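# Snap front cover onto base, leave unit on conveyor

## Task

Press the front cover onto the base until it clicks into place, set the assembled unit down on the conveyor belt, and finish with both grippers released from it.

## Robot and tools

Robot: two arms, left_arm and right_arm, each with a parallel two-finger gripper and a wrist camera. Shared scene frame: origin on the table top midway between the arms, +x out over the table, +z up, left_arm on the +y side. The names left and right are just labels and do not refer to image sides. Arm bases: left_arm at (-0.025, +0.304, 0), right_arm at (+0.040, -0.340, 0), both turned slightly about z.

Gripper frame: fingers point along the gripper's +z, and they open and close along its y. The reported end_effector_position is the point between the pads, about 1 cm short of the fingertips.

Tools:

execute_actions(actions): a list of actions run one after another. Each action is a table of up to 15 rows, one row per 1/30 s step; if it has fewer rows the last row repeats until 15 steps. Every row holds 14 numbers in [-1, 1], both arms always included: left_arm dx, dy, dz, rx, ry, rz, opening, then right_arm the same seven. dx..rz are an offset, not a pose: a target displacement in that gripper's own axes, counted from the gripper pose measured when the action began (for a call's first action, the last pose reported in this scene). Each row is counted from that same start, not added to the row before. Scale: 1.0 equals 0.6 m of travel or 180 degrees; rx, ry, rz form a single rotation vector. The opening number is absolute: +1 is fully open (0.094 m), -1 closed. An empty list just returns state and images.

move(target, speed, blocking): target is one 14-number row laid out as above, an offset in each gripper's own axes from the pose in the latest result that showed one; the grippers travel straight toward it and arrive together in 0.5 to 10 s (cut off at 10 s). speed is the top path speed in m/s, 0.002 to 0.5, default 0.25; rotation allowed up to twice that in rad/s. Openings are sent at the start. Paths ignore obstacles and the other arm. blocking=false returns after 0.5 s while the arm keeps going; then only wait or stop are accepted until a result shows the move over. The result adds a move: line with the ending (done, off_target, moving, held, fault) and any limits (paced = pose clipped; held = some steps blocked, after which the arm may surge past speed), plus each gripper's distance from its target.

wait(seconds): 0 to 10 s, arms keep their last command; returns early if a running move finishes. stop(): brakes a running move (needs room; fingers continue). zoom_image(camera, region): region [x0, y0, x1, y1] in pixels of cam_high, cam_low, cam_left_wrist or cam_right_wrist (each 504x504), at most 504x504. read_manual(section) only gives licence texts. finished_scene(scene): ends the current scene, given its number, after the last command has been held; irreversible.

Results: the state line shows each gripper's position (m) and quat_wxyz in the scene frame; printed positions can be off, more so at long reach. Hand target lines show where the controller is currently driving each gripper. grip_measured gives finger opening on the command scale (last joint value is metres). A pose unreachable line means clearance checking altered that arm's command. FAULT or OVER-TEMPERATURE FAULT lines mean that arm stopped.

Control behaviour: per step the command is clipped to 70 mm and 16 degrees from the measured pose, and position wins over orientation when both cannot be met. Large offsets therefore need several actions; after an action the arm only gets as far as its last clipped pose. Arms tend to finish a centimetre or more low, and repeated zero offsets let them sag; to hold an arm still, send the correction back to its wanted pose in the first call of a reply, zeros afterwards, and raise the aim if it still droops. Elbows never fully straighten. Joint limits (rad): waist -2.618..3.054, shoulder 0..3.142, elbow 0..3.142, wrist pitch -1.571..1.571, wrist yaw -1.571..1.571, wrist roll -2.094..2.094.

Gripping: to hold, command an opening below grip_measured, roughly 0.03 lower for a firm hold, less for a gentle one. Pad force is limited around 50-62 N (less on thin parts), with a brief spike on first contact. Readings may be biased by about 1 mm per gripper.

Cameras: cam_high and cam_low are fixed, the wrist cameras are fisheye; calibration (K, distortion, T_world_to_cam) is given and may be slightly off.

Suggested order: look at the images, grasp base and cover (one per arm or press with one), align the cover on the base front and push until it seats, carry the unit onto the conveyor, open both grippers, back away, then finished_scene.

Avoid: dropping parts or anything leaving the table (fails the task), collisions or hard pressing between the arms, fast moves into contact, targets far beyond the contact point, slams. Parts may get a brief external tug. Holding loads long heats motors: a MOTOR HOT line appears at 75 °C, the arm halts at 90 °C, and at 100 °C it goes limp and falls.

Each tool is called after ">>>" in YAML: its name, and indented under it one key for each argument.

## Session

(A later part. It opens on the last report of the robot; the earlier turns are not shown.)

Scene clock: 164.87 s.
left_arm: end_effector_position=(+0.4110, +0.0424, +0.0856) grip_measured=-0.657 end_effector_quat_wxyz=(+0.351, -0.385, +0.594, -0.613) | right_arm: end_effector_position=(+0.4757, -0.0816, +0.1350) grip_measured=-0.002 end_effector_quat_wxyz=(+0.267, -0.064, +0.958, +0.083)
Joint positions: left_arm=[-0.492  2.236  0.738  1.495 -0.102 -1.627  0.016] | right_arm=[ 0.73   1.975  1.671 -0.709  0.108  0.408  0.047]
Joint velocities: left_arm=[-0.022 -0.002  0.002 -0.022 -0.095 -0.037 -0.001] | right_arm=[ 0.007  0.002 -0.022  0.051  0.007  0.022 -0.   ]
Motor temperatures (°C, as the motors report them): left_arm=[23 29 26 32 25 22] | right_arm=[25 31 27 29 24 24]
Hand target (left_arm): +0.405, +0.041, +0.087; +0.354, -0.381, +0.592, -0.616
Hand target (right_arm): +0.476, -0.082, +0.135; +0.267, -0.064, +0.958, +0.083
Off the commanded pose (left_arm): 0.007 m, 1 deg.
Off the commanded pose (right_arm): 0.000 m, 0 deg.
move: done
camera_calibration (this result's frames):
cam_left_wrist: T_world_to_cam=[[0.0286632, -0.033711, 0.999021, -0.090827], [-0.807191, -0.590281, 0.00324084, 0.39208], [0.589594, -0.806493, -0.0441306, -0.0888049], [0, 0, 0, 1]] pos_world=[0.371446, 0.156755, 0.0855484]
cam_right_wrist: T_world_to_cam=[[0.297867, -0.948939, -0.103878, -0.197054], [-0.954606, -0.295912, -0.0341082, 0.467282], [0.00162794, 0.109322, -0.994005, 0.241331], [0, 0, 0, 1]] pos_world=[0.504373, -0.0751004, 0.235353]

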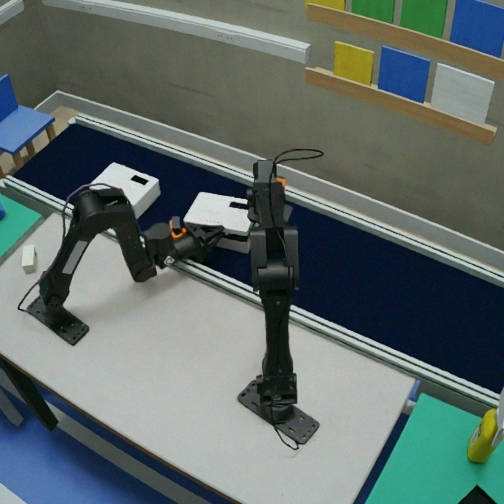

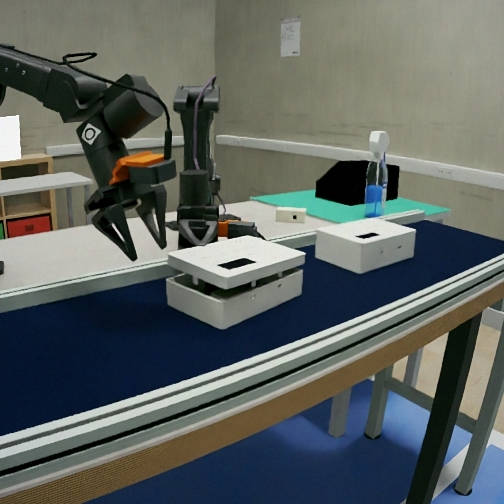

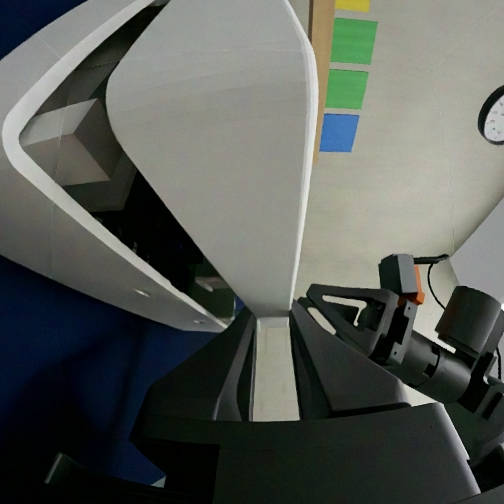

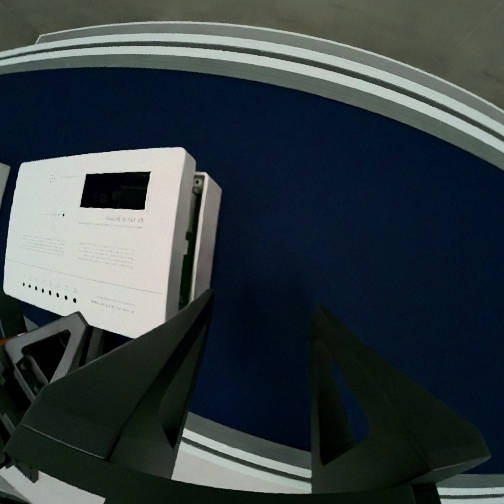

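>>> move:
  target: [0.012,-0.003,-0.014,0.003,0,0.014,-0.72, 0,0,0,0,0,0,0]
  speed: 0.02

>>> zoom_image:
  camera: "cam_low"
  region: [150, 220, 330, 340]

>>> zoom_image:
  camera: "cam_high"
  region: [160, 180, 280, 270]

Scene clock: 166.37 s.
left_arm: end_effector_position=(+0.4066, +0.0414, +0.0871) grip_measured=-0.657 end_effector_quat_wxyz=(+0.358, -0.379, +0.594, -0.612) | right_arm: end_effector_position=(+0.4757, -0.0816, +0.1350) grip_measured=-0.002 end_effector_quat_wxyz=(+0.267, -0.064, +0.958, +0.083)
Joint positions: left_arm=[-0.504  2.236  0.725  1.518 -0.116 -1.609  0.016] | right_arm=[ 0.73   1.975  1.671 -0.709  0.108  0.408  0.047]
Joint velocities: left_arm=[ 0.002 -0.012  0.017 -0.037 -0.051  0.007  0.   ] | right_arm=[ 0.002 -0.017 -0.022  0.051 -0.051 -0.066 -0.   ]
Motor temperatures (°C, as the motors report them): left_arm=[23 29 26 32 25 22] | right_arm=[25 31 27 29 24 24]
Hand target (left_arm): +0.401, +0.040, +0.088; +0.366, -0.371, +0.599, -0.608
Hand target (right_arm): +0.476, -0.082, +0.135; +0.267, -0.064, +0.958, +0.083
Off the commanded pose (left_arm): 0.006 m, 2 deg.
Off the commanded pose (right_arm): 0.000 m, 0 deg.
move: done
camera_calibration (this result's frames):
cam_left_wrist: T_world_to_cam=[[0.0125081, -0.0437756, 0.998963, -0.0852098], [-0.805489, -0.592398, -0.0158739, 0.388942], [0.592479, -0.804455, -0.0426705, -0.0883143], [0, 0, 0, 1]] pos_world=[0.366679, 0.155634, 0.0875271]
cam_right_wrist: T_world_to_cam=[[0.297867, -0.948939, -0.103878, -0.197054], [-0.954606, -0.295912, -0.0341082, 0.467282], [0.00162794, 0.109322, -0.994005, 0.241331], [0, 0, 0, 1]] pos_world=[0.504373, -0.0751004, 0.235353]

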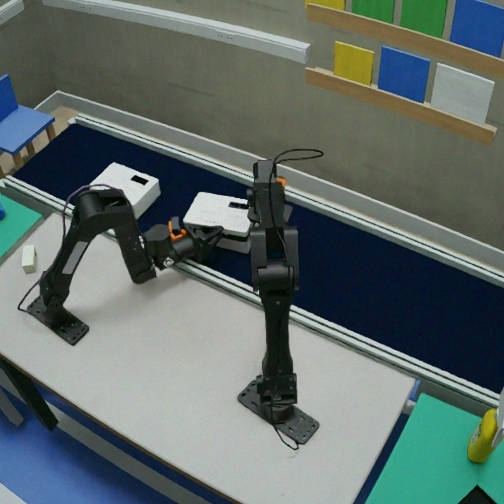

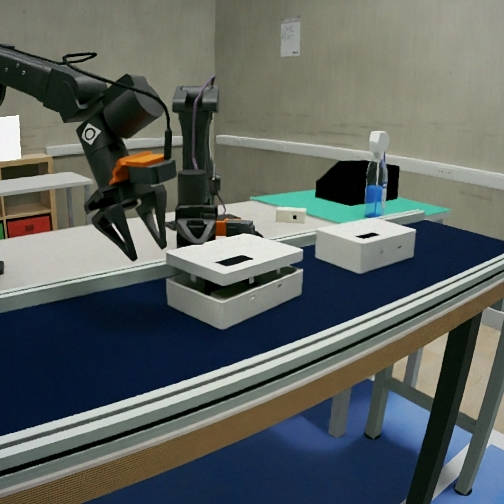

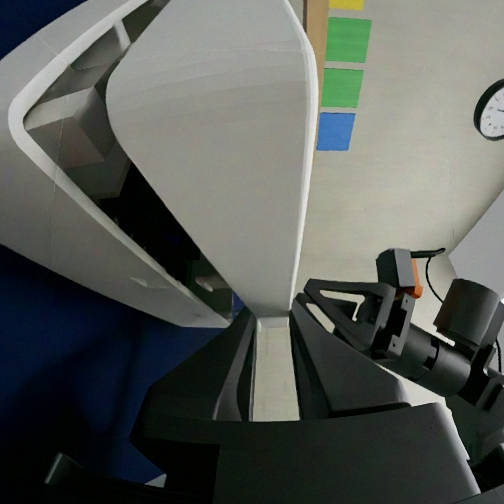

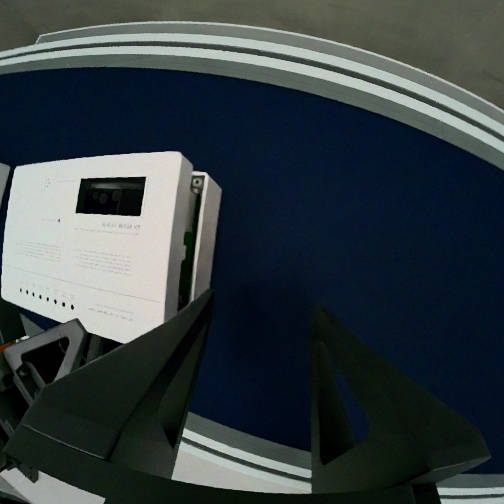

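Region (150, 220, 330, 340) of cam_low's 504x504 image, scaled by 2.800, with more detail than that image has.

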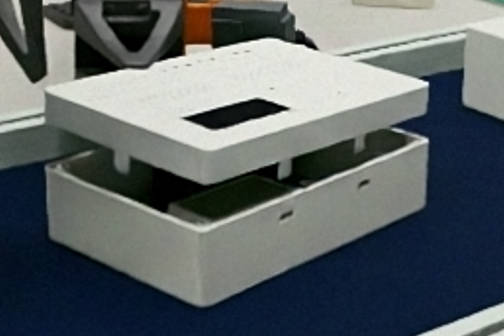

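Region (160, 180, 280, 270) of cam_high's 504x504 image, scaled by 4.200, with more detail than that image has; it fills the top 378 rows of this view, and the rest is white.

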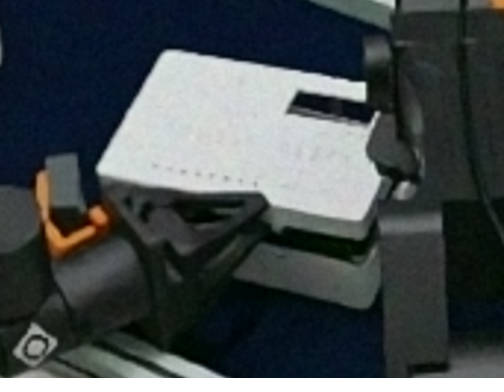

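>>> zoom_image:
  camera: "cam_right_wrist"
  region: [140, 130, 290, 330]

Region (140, 130, 290, 330) of cam_right_wrist's 504x504 image, scaled by 2.520, with more detail than that image has; it fills the left 378 columns of this view, and the rest is white.

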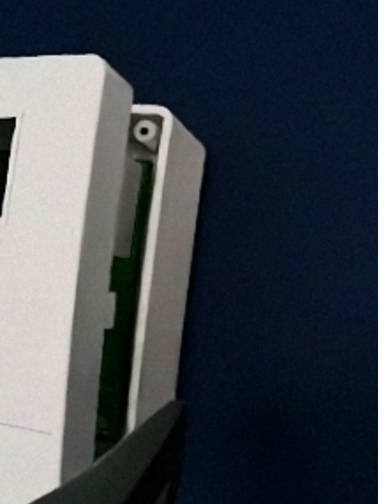

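>>> move:
  target: [0,0.012,0.008,0.0,0,0.008,-0.72, 0,0,0,0,0,0,0]
  speed: 0.02

>>> zoom_image:
  camera: "cam_low"
  region: [150, 220, 330, 340]

>>> zoom_image:
  camera: "cam_right_wrist"
  region: [140, 130, 290, 330]

Scene clock: 167.67 s.
left_arm: end_effector_position=(+0.4060, +0.0415, +0.0880) grip_measured=-0.657 end_effector_quat_wxyz=(+0.360, -0.377, +0.589, -0.618) | right_arm: end_effector_position=(+0.4757, -0.0816, +0.1350) grip_measured=-0.002 end_effector_quat_wxyz=(+0.267, -0.064, +0.958, +0.083)
Joint positions: left_arm=[-0.504  2.248  0.725  1.545 -0.116 -1.611  0.016] | right_arm=[ 0.73   1.975  1.671 -0.709  0.108  0.408  0.047]
Joint velocities: left_arm=[-0.007  0.007  0.012 -0.022  0.007  0.051 -0.   ] | right_arm=[-0.007 -0.007  0.012  0.007  0.022  0.007 -0.   ]
Motor temperatures (°C, as the motors report them): left_arm=[23 29 26 32 25 22] | right_arm=[25 31 27 30 24 24]
Hand target (left_arm): +0.410, +0.039, +0.080; +0.366, -0.372, +0.599, -0.608
Hand target (right_arm): +0.476, -0.082, +0.135; +0.267, -0.064, +0.958, +0.083
Off the commanded pose (left_arm): 0.010 m, 2 deg.
Off the commanded pose (right_arm): 0.000 m, 0 deg.
move: done
camera_calibration (this result's frames):
cam_left_wrist: T_world_to_cam=[[0.00050772, -0.0339527, 0.999423, -0.0817128], [-0.805515, -0.592248, -0.0197108, 0.388932], [0.592576, -0.80504, -0.0276501, -0.0891645], [0, 0, 0, 1]] pos_world=[0.366169, 0.155789, 0.0868664]
cam_right_wrist: T_world_to_cam=[[0.297867, -0.948939, -0.103878, -0.197054], [-0.954606, -0.295912, -0.0341082, 0.467282], [0.00162794, 0.109322, -0.994005, 0.241331], [0, 0, 0, 1]] pos_world=[0.504373, -0.0751004, 0.235353]

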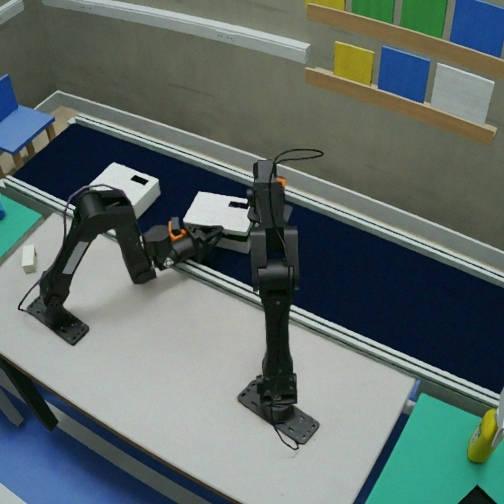

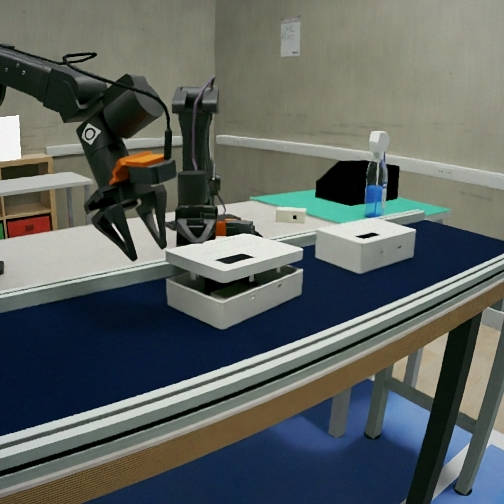

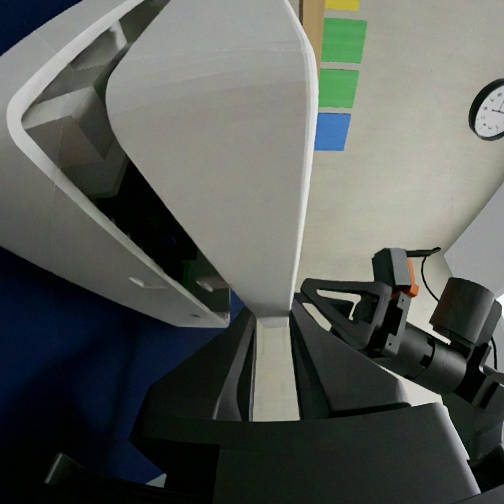

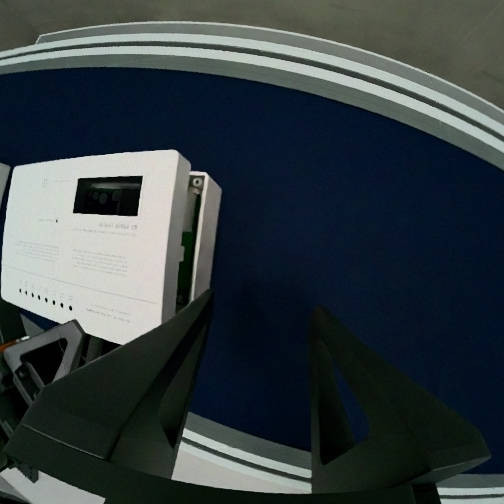

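Region (150, 220, 330, 340) of cam_low's 504x504 image, scaled by 2.800, with more detail than that image has.

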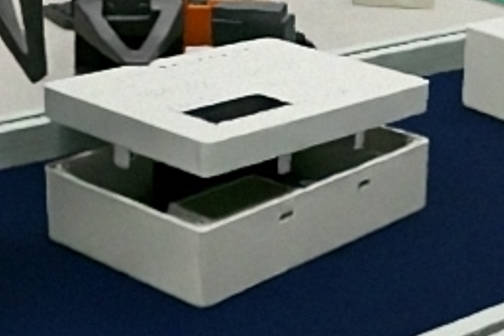

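Region (140, 130, 290, 330) of cam_right_wrist's 504x504 image, scaled by 2.520, with more detail than that image has; it fills the left 378 columns of this view, and the rest is white.

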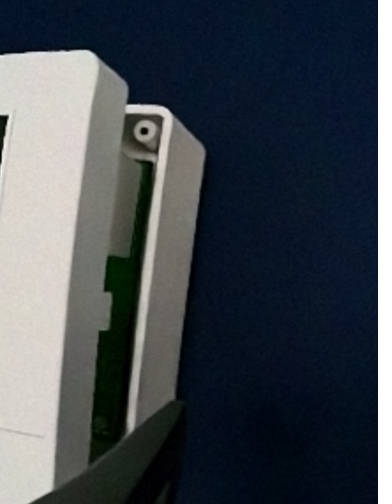

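>>> move:
  target: [-0.1,-0.13,-0.2,0,0,0,-0.72, 0,0,0,0,0,0,0.6]
  speed: 0.12

Scene clock: 169.97 s.
left_arm: end_effector_position=(+0.3284, +0.1490, +0.1576) grip_measured=-0.657 end_effector_quat_wxyz=(+0.356, -0.384, +0.591, -0.614) | right_arm: end_effector_position=(+0.4757, -0.0816, +0.1350) grip_measured=+0.598 end_effector_quat_wxyz=(+0.267, -0.064, +0.958, +0.083)
Joint positions: left_arm=[-0.284  1.596  0.243  1.359  0.1   -1.623  0.016] | right_arm=[ 0.73   1.975  1.671 -0.709  0.108  0.408  0.075]
Joint velocities: left_arm=[-0.007 -0.007 -0.002 -0.007 -0.066  0.022 -0.   ] | right_arm=[ 0.007 -0.002 -0.007 -0.007 -0.007 -0.051  0.   ]
Motor temperatures (°C, as the motors report them): left_arm=[23 29 26 32 25 22] | right_arm=[25 31 27 30 24 24]
Hand target (left_arm): +0.326, +0.151, +0.163; +0.360, -0.377, +0.589, -0.617
Hand target (right_arm): +0.476, -0.082, +0.135; +0.267, -0.064, +0.958, +0.083
Off the commanded pose (left_arm): 0.006 m, 1 deg.
Off the commanded pose (right_arm): 0.000 m, 0 deg.
move: done
camera_calibration (this result's frames):
cam_left_wrist: T_world_to_cam=[[0.0192572, -0.0332214, 0.999262, -0.153838], [-0.803339, -0.595507, -0.00431673, 0.388787], [0.595211, -0.802663, -0.0381558, 0.0456825], [0, 0, 0, 1]] pos_world=[0.2881, 0.263082, 0.157146]
cam_right_wrist: T_world_to_cam=[[0.297867, -0.948939, -0.103878, -0.197054], [-0.954606, -0.295912, -0.0341082, 0.467282], [0.00162794, 0.109322, -0.994005, 0.241331], [0, 0, 0, 1]] pos_world=[0.504373, -0.0751004, 0.235353]

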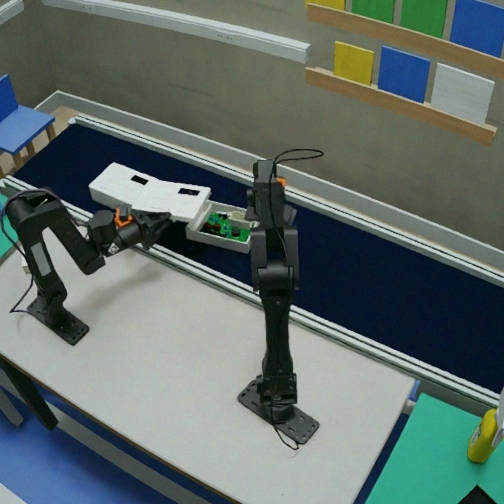

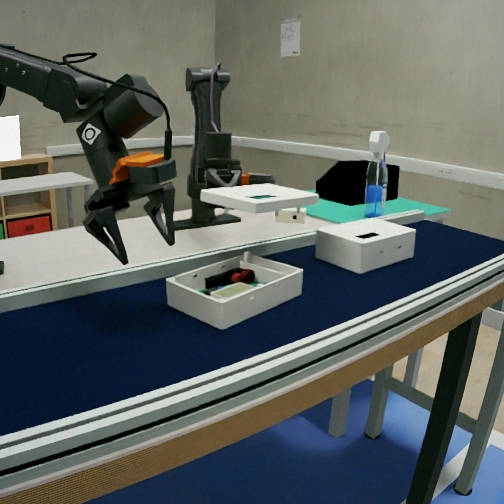

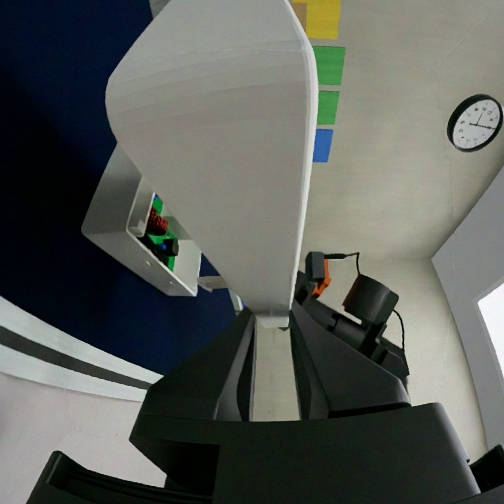

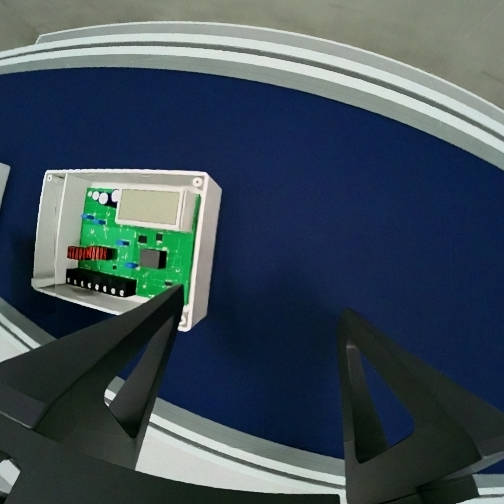

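>>> move:
  target: [-0.13,-0.01,0,0,0,0,-0.72, 0.132,0.252,0.0,0.04,0,0,0.6]
  speed: 0.12

Scene clock: 172.50 s.
left_arm: end_effector_position=(+0.3567, +0.2186, +0.1515) grip_measured=-0.657 end_effector_quat_wxyz=(+0.348, -0.396, +0.594, -0.608) | right_arm: end_effector_position=(+0.3792, +0.0614, +0.1110) grip_measured=+0.598 end_effector_quat_wxyz=(+0.261, -0.055, +0.963, +0.032)
Joint positions: left_arm=[ 0.056  1.646  0.298  1.328  0.435 -1.631  0.016] | right_arm=[ 1.151  2.227  1.996 -0.955  0.377  0.805  0.075]
Joint velocities: left_arm=[-0.007 -0.007  0.002  0.037 -0.081 -0.022 -0.001] | right_arm=[-0.002  0.012 -0.022 -0.022 -0.007  0.037  0.001]
Motor temperatures (°C, as the motors report them): left_arm=[23 28 26 32 25 22] | right_arm=[25 31 27 30 24 24]
Hand target (left_arm): +0.363, +0.220, +0.160; +0.356, -0.384, +0.591, -0.613
Hand target (right_arm): +0.383, +0.061, +0.116; +0.270, -0.047, +0.961, +0.027
Off the commanded pose (left_arm): 0.011 m, 2 deg.
Off the commanded pose (right_arm): 0.005 m, 2 deg.
move: off_target (left_arm)
camera_calibration (this result's frames):
cam_left_wrist: T_world_to_cam=[[0.0485411, -0.0285895, 0.998412, -0.157281], [-0.799875, -0.599774, 0.0217141, 0.448755], [0.598201, -0.799659, -0.0519817, 0.0848372], [0, 0, 0, 1]] pos_world=[0.315832, 0.332496, 0.151697]
cam_right_wrist: T_world_to_cam=[[0.255399, -0.966714, -0.0153278, -0.0276973], [-0.966824, -0.255443, 0.000952911, 0.414935], [-0.00483657, 0.0145759, -0.999882, 0.210987], [0, 0, 0, 1]] pos_world=[0.409263, 0.0761416, 0.210142]

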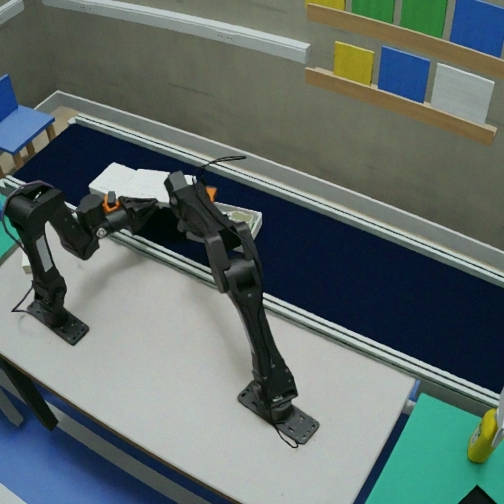

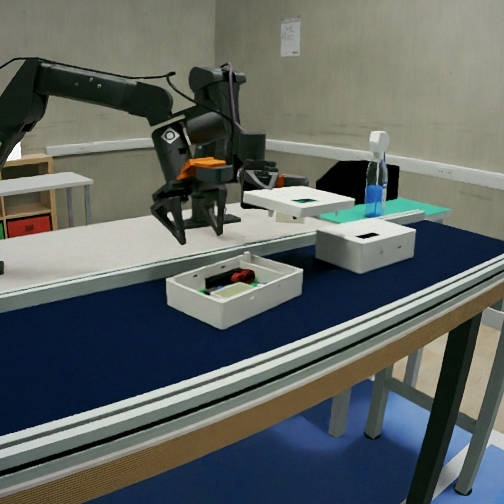

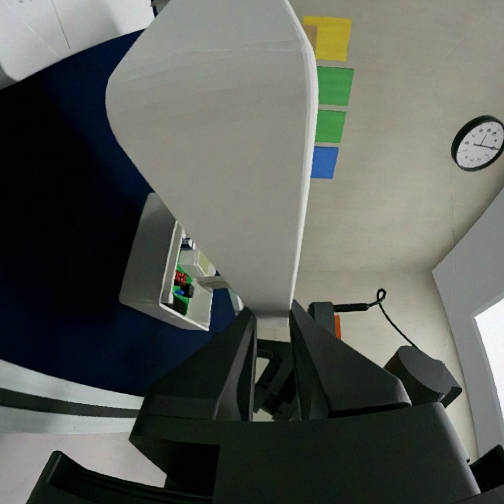

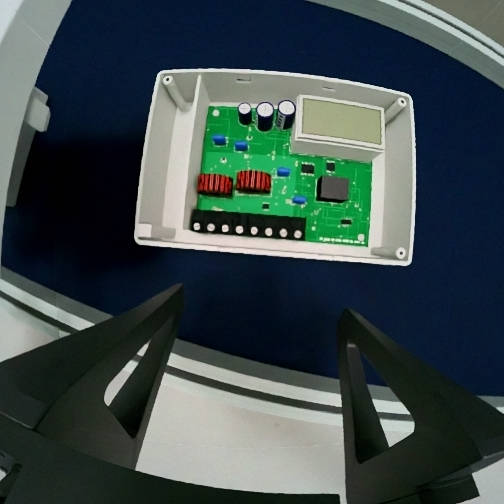

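>>> move:
  target: [0,-0.015,0,0,0,0,-0.72, 0.04,0,0.068,0,0,0,0.6]
  speed: 0.08

>>> move:
  target: [0,0,0,0,0,0,-0.72, -0.125,0.007,0.068,0,0,0,0.6]
  speed: 0.05

Scene clock: 173.90 s.
left_arm: end_effector_position=(+0.3550, +0.2185, +0.1466) grip_measured=-0.657 end_effector_quat_wxyz=(+0.333, -0.410, +0.600, -0.601) | right_arm: end_effector_position=(+0.3807, +0.0636, +0.0703) grip_measured=+0.598 end_effector_quat_wxyz=(+0.262, -0.054, +0.963, +0.035)
Joint positions: left_arm=[ 0.056  1.612  0.298  1.254  0.435 -1.638  0.016] | right_arm=[ 1.151  2.246  1.863 -0.797  0.377  0.806  0.075]
Joint velocities: left_arm=[-0.007  0.002  0.002  0.037 -0.066 -0.037  0.   ] | right_arm=[-0.007 -0.002 -0.017  0.022  0.022  0.051 -0.   ]
Motor temperatures (°C, as the motors report them): left_arm=[23 28 26 32 25 22] | right_arm=[25 31 27 29 24 24]
Hand target (left_arm): +0.357, +0.219, +0.161; +0.348, -0.396, +0.594, -0.608
Hand target (right_arm): +0.378, +0.064, +0.064; +0.260, -0.055, +0.963, +0.032
Off the commanded pose (left_arm): 0.014 m, 3 deg.
Off the commanded pose (right_arm): 0.007 m, 0 deg.
move: off_target (left_arm)
camera_calibration (this result's frames):
cam_left_wrist: T_world_to_cam=[[0.0920654, -0.0233061, 0.99548, -0.168432], [-0.798393, -0.599159, 0.0598106, 0.441148], [0.595057, -0.80029, -0.0737693, 0.0900369], [0, 0, 0, 1]] pos_world=[0.314139, 0.332448, 0.147928]
cam_right_wrist: T_world_to_cam=[[0.254051, -0.966985, -0.0199317, -0.0257007], [-0.96719, -0.254025, -0.0038695, 0.417414], [-0.00132141, 0.0202608, -0.999794, 0.168541], [0, 0, 0, 1]] pos_world=[0.410471, 0.0777667, 0.16961]

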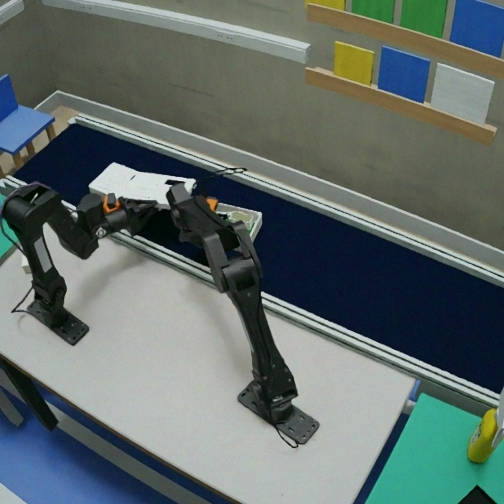

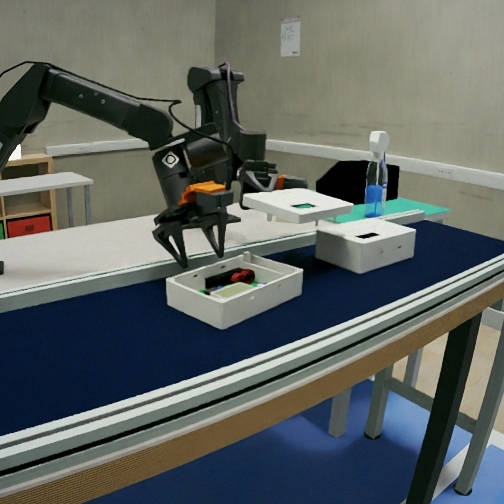

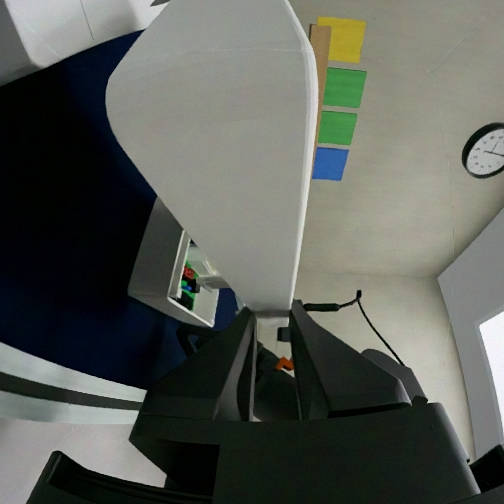

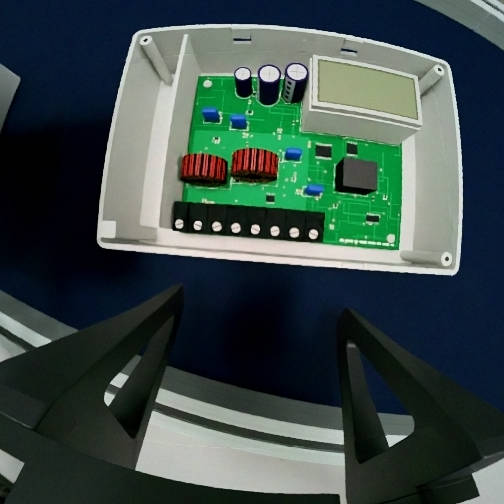

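Scene clock: 175.90 s.
left_arm: end_effector_position=(+0.3549, +0.2185, +0.1452) grip_measured=-0.657 end_effector_quat_wxyz=(+0.329, -0.414, +0.599, -0.601) | right_arm: end_effector_position=(+0.4573, +0.0809, +0.0683) grip_measured=+0.598 end_effector_quat_wxyz=(+0.260, -0.055, +0.963, +0.037)
Joint positions: left_arm=[ 0.056  1.612  0.298  1.248  0.435 -1.645  0.016] | right_arm=[ 1.043  2.555  2.4   -0.988  0.326  0.699  0.075]
Joint velocities: left_arm=[ 0.012 -0.002 -0.007  0.022 -0.007 -0.022  0.   ] | right_arm=[ 0.017  0.017  0.037 -0.125 -0.066 -0.037 -0.001]
Motor temperatures (°C, as the motors report them): left_arm=[23 28 26 32 25 22] | right_arm=[25 31 27 29 24 24]
Hand target (left_arm): +0.355, +0.219, +0.147; +0.333, -0.410, +0.600, -0.601
Hand target (right_arm): +0.464, +0.077, +0.072; +0.263, -0.054, +0.963, +0.034
Off the commanded pose (left_arm): 0.001 m, 1 deg.
Off the commanded pose (right_arm): 0.010 m, 0 deg.
move: done
camera_calibration (this result's frames):
cam_left_wrist: T_world_to_cam=[[0.101375, -0.0170064, 0.994703, -0.171585], [-0.797531, -0.599082, 0.0710374, 0.439209], [0.5947, -0.800507, -0.0742948, 0.0902395], [0, 0, 0, 1]] pos_world=[0.314012, 0.332441, 0.14618]
cam_right_wrist: T_world_to_cam=[[0.258775, -0.965611, -0.0251089, -0.030408], [-0.965913, -0.258867, 0.000431321, 0.495414], [-0.00691636, 0.0241414, -0.999685, 0.168467], [0, 0, 0, 1]] pos_world=[0.487561, 0.0948173, 0.167437]

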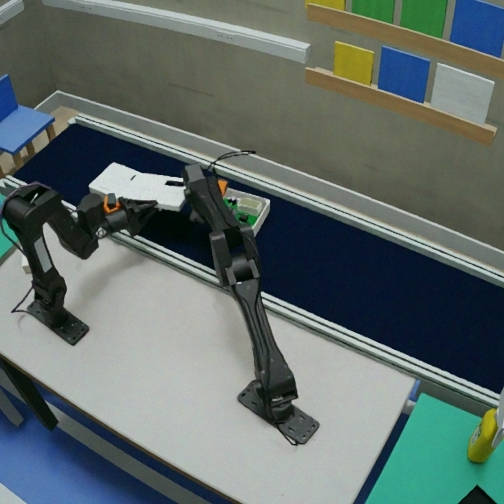

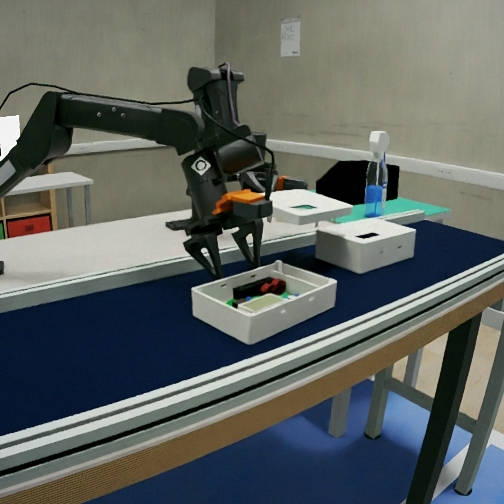

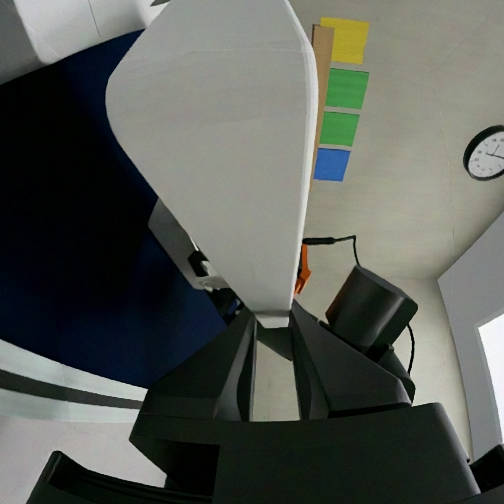

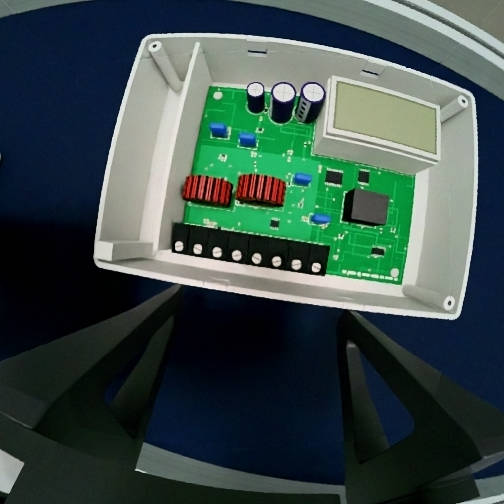

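>>> move:
  target: [0,0,0,0,0,0,-0.72, -0.045,0,-0.108,0,0,0,0.0]
  speed: 0.12

>>> move:
  target: [0,0,0,0,0,0,-0.72, -0.085,-0.263,0.037,0,0,0,0.0]
  speed: 0.15

>>> move:
  target: [0.152,0.05,0.301,0.025,0.022,0.03,-0.72, 0,0,0,0,0,0,0.0]
  speed: 0.12

Scene clock: 178.20 s.
left_arm: end_effector_position=(+0.3548, +0.2185, +0.1437) grip_measured=-0.657 end_effector_quat_wxyz=(+0.325, -0.418, +0.599, -0.601) | right_arm: end_effector_position=(+0.4508, +0.0729, +0.1365) grip_measured=+0.002 end_effector_quat_wxyz=(+0.262, -0.055, +0.963, +0.040)
Joint positions: left_arm=[ 0.056  1.612  0.298  1.241  0.435 -1.653  0.016] | right_arm=[ 1.043  2.639  2.841 -1.338  0.326  0.697  0.047]
Joint velocities: left_arm=[-0.002 -0.002  0.002 -0.007  0.095  0.007  0.001] | right_arm=[-0.017  0.002  0.002  0.007 -0.007  0.051  0.   ]
Motor temperatures (°C, as the motors report them): left_arm=[23 28 26 33 25 22] | right_arm=[25 32 27 29 24 24]
Hand target (left_arm): +0.355, +0.219, +0.145; +0.329, -0.414, +0.599, -0.601
Hand target (right_arm): +0.448, +0.075, +0.137; +0.263, -0.056, +0.962, +0.040
Off the commanded pose (left_arm): 0.002 m, 1 deg.
Off the commanded pose (right_arm): 0.005 m, 0 deg.
move: done
camera_calibration (this result's frames):
cam_left_wrist: T_world_to_cam=[[0.111053, -0.0107175, 0.993757, -0.174753], [-0.796508, -0.598966, 0.0825505, 0.437191], [0.594342, -0.800703, -0.0750534, 0.0904727], [0, 0, 0, 1]] pos_world=[0.313861, 0.332431, 0.144362]
cam_right_wrist: T_world_to_cam=[[0.259846, -0.965228, -0.0285283, -0.0347589], [-0.965647, -0.259808, -0.00511399, 0.487704], [-0.00247571, 0.0288772, -0.99958, 0.234474], [0, 0, 0, 1]] pos_world=[0.480562, 0.0863879, 0.235878]

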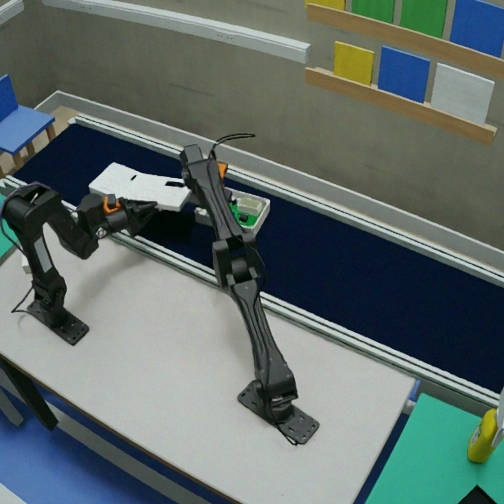

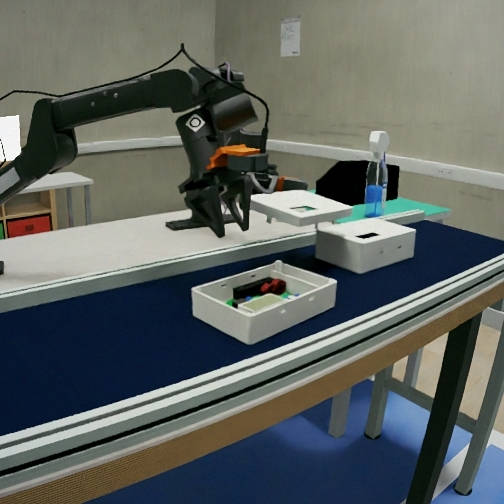

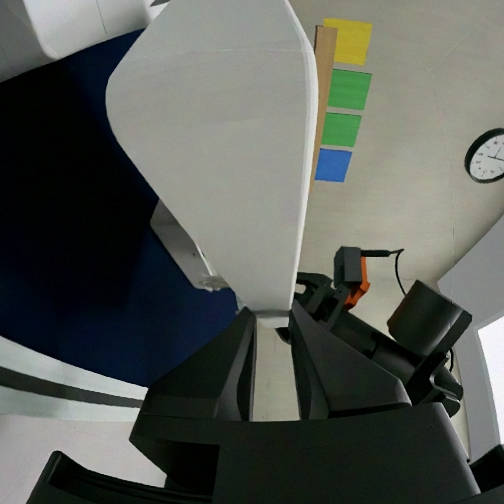

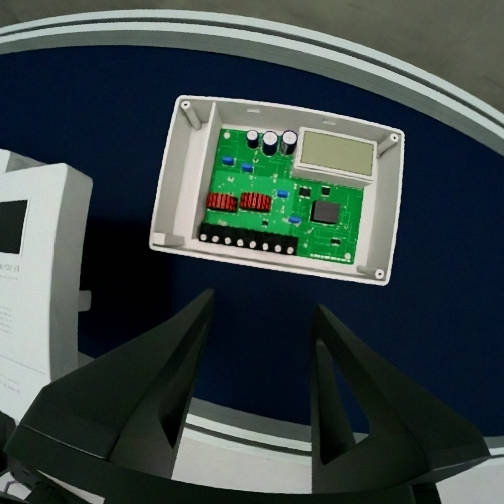

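Scene clock: 179.87 s.
left_arm: end_effector_position=(+0.3547, +0.2185, +0.1422) grip_measured=-0.657 end_effector_quat_wxyz=(+0.321, -0.422, +0.598, -0.601) | right_arm: end_effector_position=(+0.5273, -0.0789, +0.1274) grip_measured=+0.002 end_effector_quat_wxyz=(+0.255, -0.049, +0.965, +0.030)
Joint positions: left_arm=[ 0.056  1.612  0.298  1.235  0.435 -1.66   0.016] | right_arm=[ 0.709  2.249  2.088 -0.922  0.186  0.402  0.047]
Joint velocities: left_arm=[-0.017  0.007  0.007  0.007 -0.037  0.037  0.   ] | right_arm=[-0.022 -0.002 -0.012 -0.007 -0.022 -0.037 -0.001]
Motor temperatures (°C, as the motors report them): left_arm=[23 28 26 33 25 22] | right_arm=[25 32 27 29 24 24]
Hand target (left_arm): +0.355, +0.219, +0.144; +0.325, -0.418, +0.599, -0.601
Hand target (right_arm): +0.525, -0.077, +0.134; +0.262, -0.055, +0.963, +0.037
Off the commanded pose (left_arm): 0.001 m, 1 deg.
Off the commanded pose (right_arm): 0.009 m, 2 deg.
move: done
camera_calibration (this result's frames):
cam_left_wrist: T_world_to_cam=[[0.12034, -0.00441772, 0.992723, -0.177861], [-0.795384, -0.59881, 0.0937534, 0.435196], [0.594039, -0.800879, -0.0755746, 0.0906541], [0, 0, 0, 1]] pos_world=[0.3137, 0.332417, 0.142617]
cam_right_wrist: T_world_to_cam=[[0.243139, -0.969853, -0.0164035, -0.194571], [-0.969859, -0.243351, 0.0124136, 0.523399], [-0.0160311, 0.0128909, -0.999788, 0.235841], [0, 0, 0, 1]] pos_world=[0.558712, -0.0643756, 0.226103]

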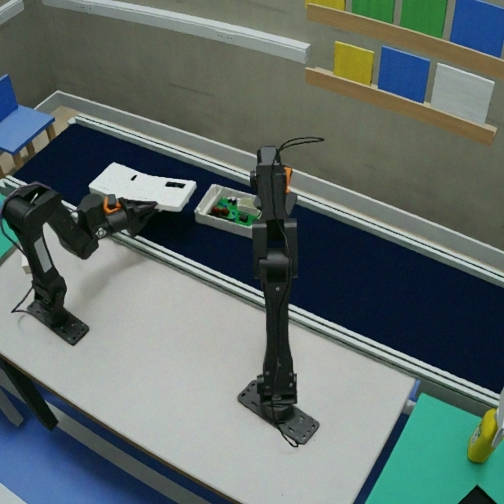

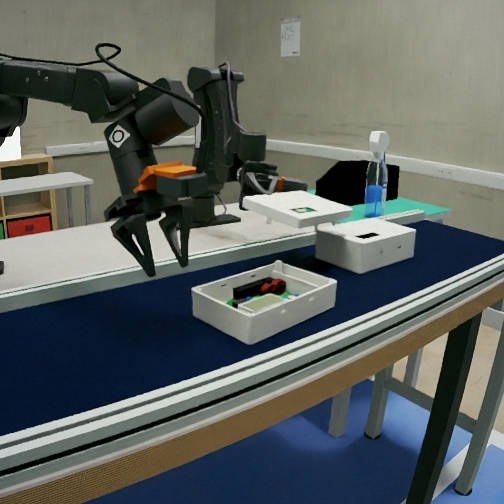

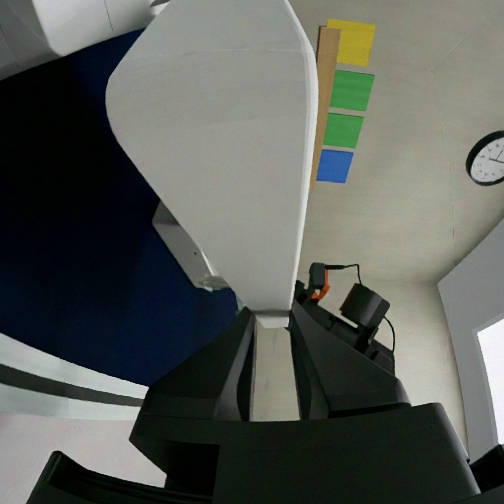

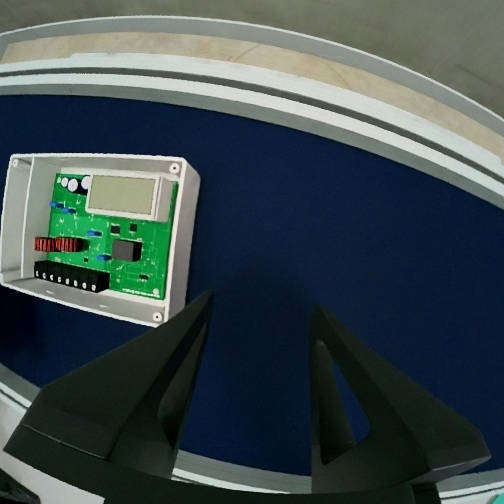

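Scene clock: 181.93 s.
left_arm: end_effector_position=(+0.4678, +0.0591, +0.0993) grip_measured=-0.657 end_effector_quat_wxyz=(+0.329, -0.369, +0.609, -0.621) | right_arm: end_effector_position=(+0.5272, -0.0789, +0.1272) grip_measured=+0.002 end_effector_quat_wxyz=(+0.255, -0.049, +0.965, +0.030)
Joint positions: left_arm=[-0.341  2.242  0.921  1.307  0.113 -1.627  0.016] | right_arm=[ 0.709  2.249  2.087 -0.922  0.186  0.402  0.047]
Joint velocities: left_arm=[-0.002 -0.002  0.012  0.007  0.007 -0.022  0.001] | right_arm=[ 0.012  0.007 -0.012 -0.037  0.037 -0.022 -0.001]
Motor temperatures (°C, as the motors report them): left_arm=[23 28 26 33 25 22] | right_arm=[25 32 27 29 24 24]
Hand target (left_arm): +0.473, +0.056, +0.107; +0.344, -0.359, +0.604, -0.622
Hand target (right_arm): +0.527, -0.079, +0.127; +0.255, -0.049, +0.965, +0.030
Off the commanded pose (left_arm): 0.013 m, 2 deg.
Off the commanded pose (right_arm): 0.000 m, 0 deg.
move: off_target (left_arm)
camera_calibration (this result's frames):
cam_left_wrist: T_world_to_cam=[[0.0372551, -0.0388102, 0.998552, -0.109267], [-0.842847, -0.538049, 0.0105338, 0.460647], [0.536861, -0.842019, -0.0527561, -0.0805791], [0, 0, 0, 1]] pos_world=[0.435585, 0.175761, 0.100006]
cam_right_wrist: T_world_to_cam=[[0.243134, -0.969856, -0.0162892, -0.194608], [-0.969855, -0.243348, 0.0127775, 0.523281], [-0.0163563, 0.0126915, -0.999786, 0.235856], [0, 0, 0, 1]] pos_world=[0.55868, -0.0643952, 0.22595]

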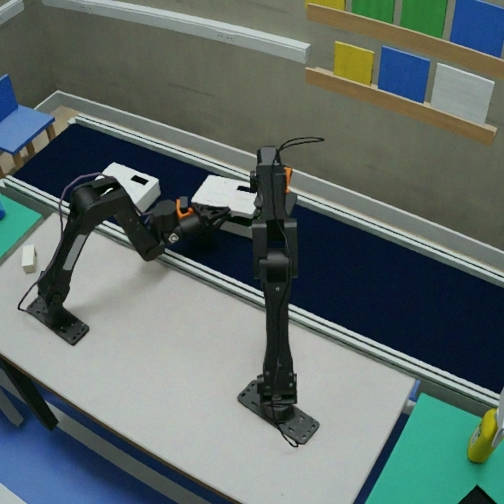

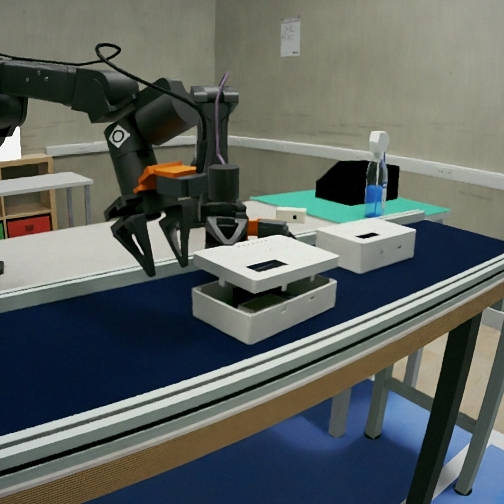

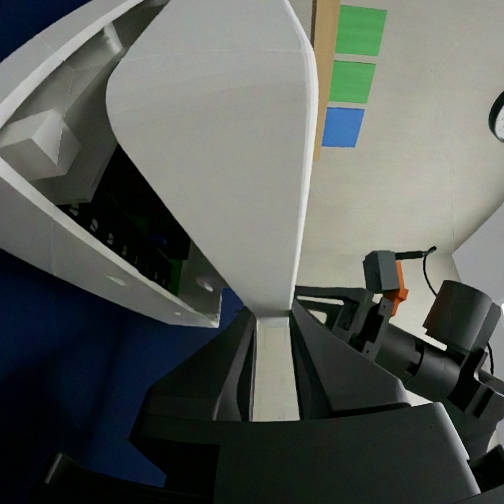

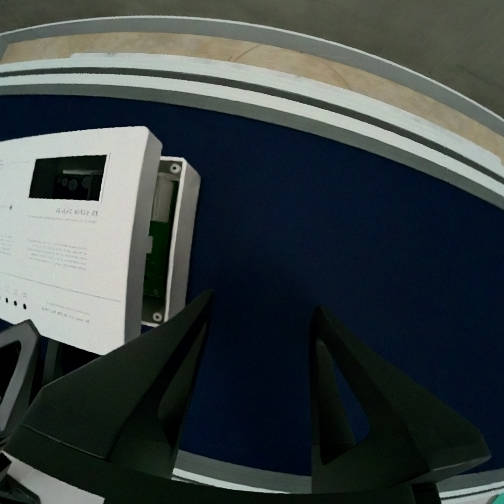

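Lower a bit with level correction, then inspect.

>>> move:
  target: [0.004,0.015,0.004,0.012,0,0.018,-0.72, 0,0,0,0,0,0,0.0]
  speed: 0.03

>>> zoom_image:
  camera: "cam_low"
  region: [175, 225, 355, 355]

>>> zoom_image:
  camera: "cam_right_wrist"
  region: [100, 110, 270, 350]

Scene clock: 183.43 s.
left_arm: end_effector_position=(+0.4665, +0.0601, +0.0785) grip_measured=-0.657 end_effector_quat_wxyz=(+0.335, -0.364, +0.617, -0.612) | right_arm: end_effector_position=(+0.5272, -0.0789, +0.1272) grip_measured=+0.002 end_effector_quat_wxyz=(+0.255, -0.049, +0.965, +0.030)
Joint positions: left_arm=[-0.341  2.306  0.921  1.36   0.111 -1.6    0.016] | right_arm=[ 0.709  2.249  2.087 -0.922  0.186  0.402  0.047]
Joint velocities: left_arm=[-0.002 -0.007  0.007  0.007  0.066  0.007  0.   ] | right_arm=[-0.002  0.002 -0.022 -0.022  0.007  0.037  0.001]
Motor temperatures (°C, as the motors report them): left_arm=[23 28 26 33 25 22] | right_arm=[25 32 27 29 24 24]
Hand target (left_arm): +0.468, +0.056, +0.090; +0.353, -0.346, +0.608, -0.622
Hand target (right_arm): +0.527, -0.079, +0.127; +0.255, -0.049, +0.965, +0.030
Off the commanded pose (left_arm): 0.013 m, 3 deg.
Off the commanded pose (right_arm): 0.000 m, 0 deg.
move: off_target (left_arm)
camera_calibration (this result's frames):
cam_left_wrist: T_world_to_cam=[[0.033523, -0.0665642, 0.997219, -0.0848801], [-0.84211, -0.539251, -0.00768616, 0.46143], [0.538263, -0.83951, -0.0741317, -0.0792729], [0, 0, 0, 1]] pos_world=[0.43409, 0.176626, 0.082314]
cam_right_wrist: T_world_to_cam=[[0.243134, -0.969856, -0.0162892, -0.194608], [-0.969855, -0.243348, 0.0127775, 0.523281], [-0.0163563, 0.0126915, -0.999786, 0.235856], [0, 0, 0, 1]] pos_world=[0.55868, -0.0643952, 0.22595]

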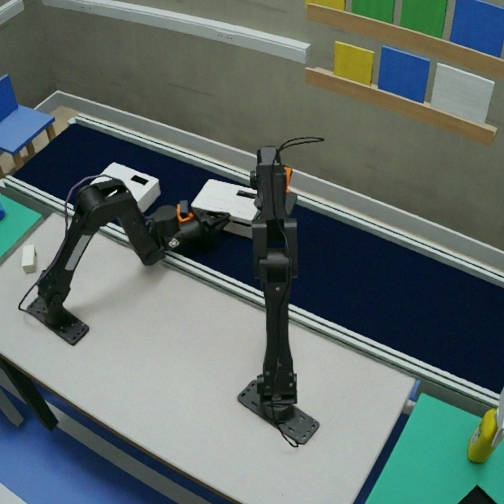

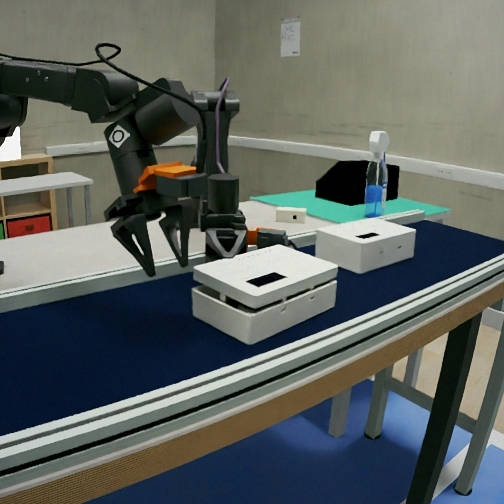

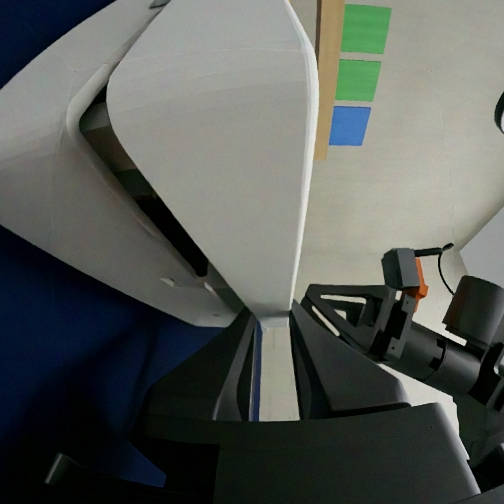

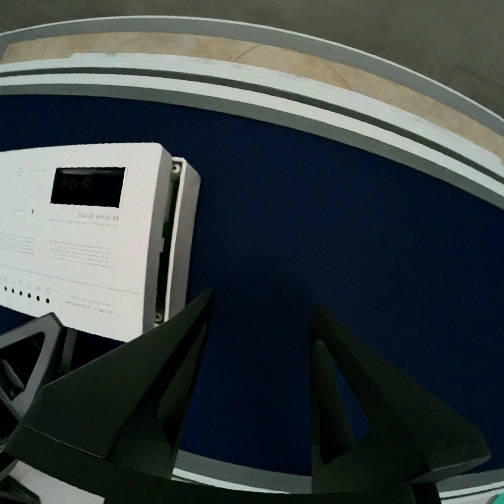

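Region (175, 225, 355, 355) of cam_low's 504x504 image, scaled by 2.800, with more detail than that image has.

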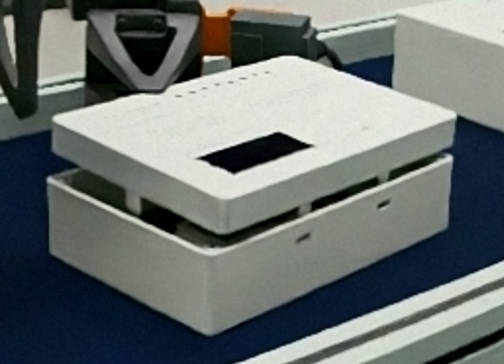

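Region (100, 110, 270, 350) of cam_right_wrist's 504x504 image, scaled by 2.100, with more detail than that image has; it fills the left 357 columns of this view, and the rest is white.

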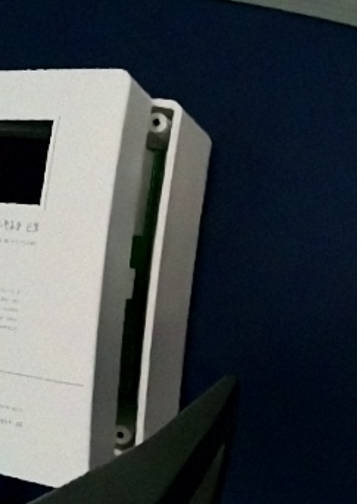

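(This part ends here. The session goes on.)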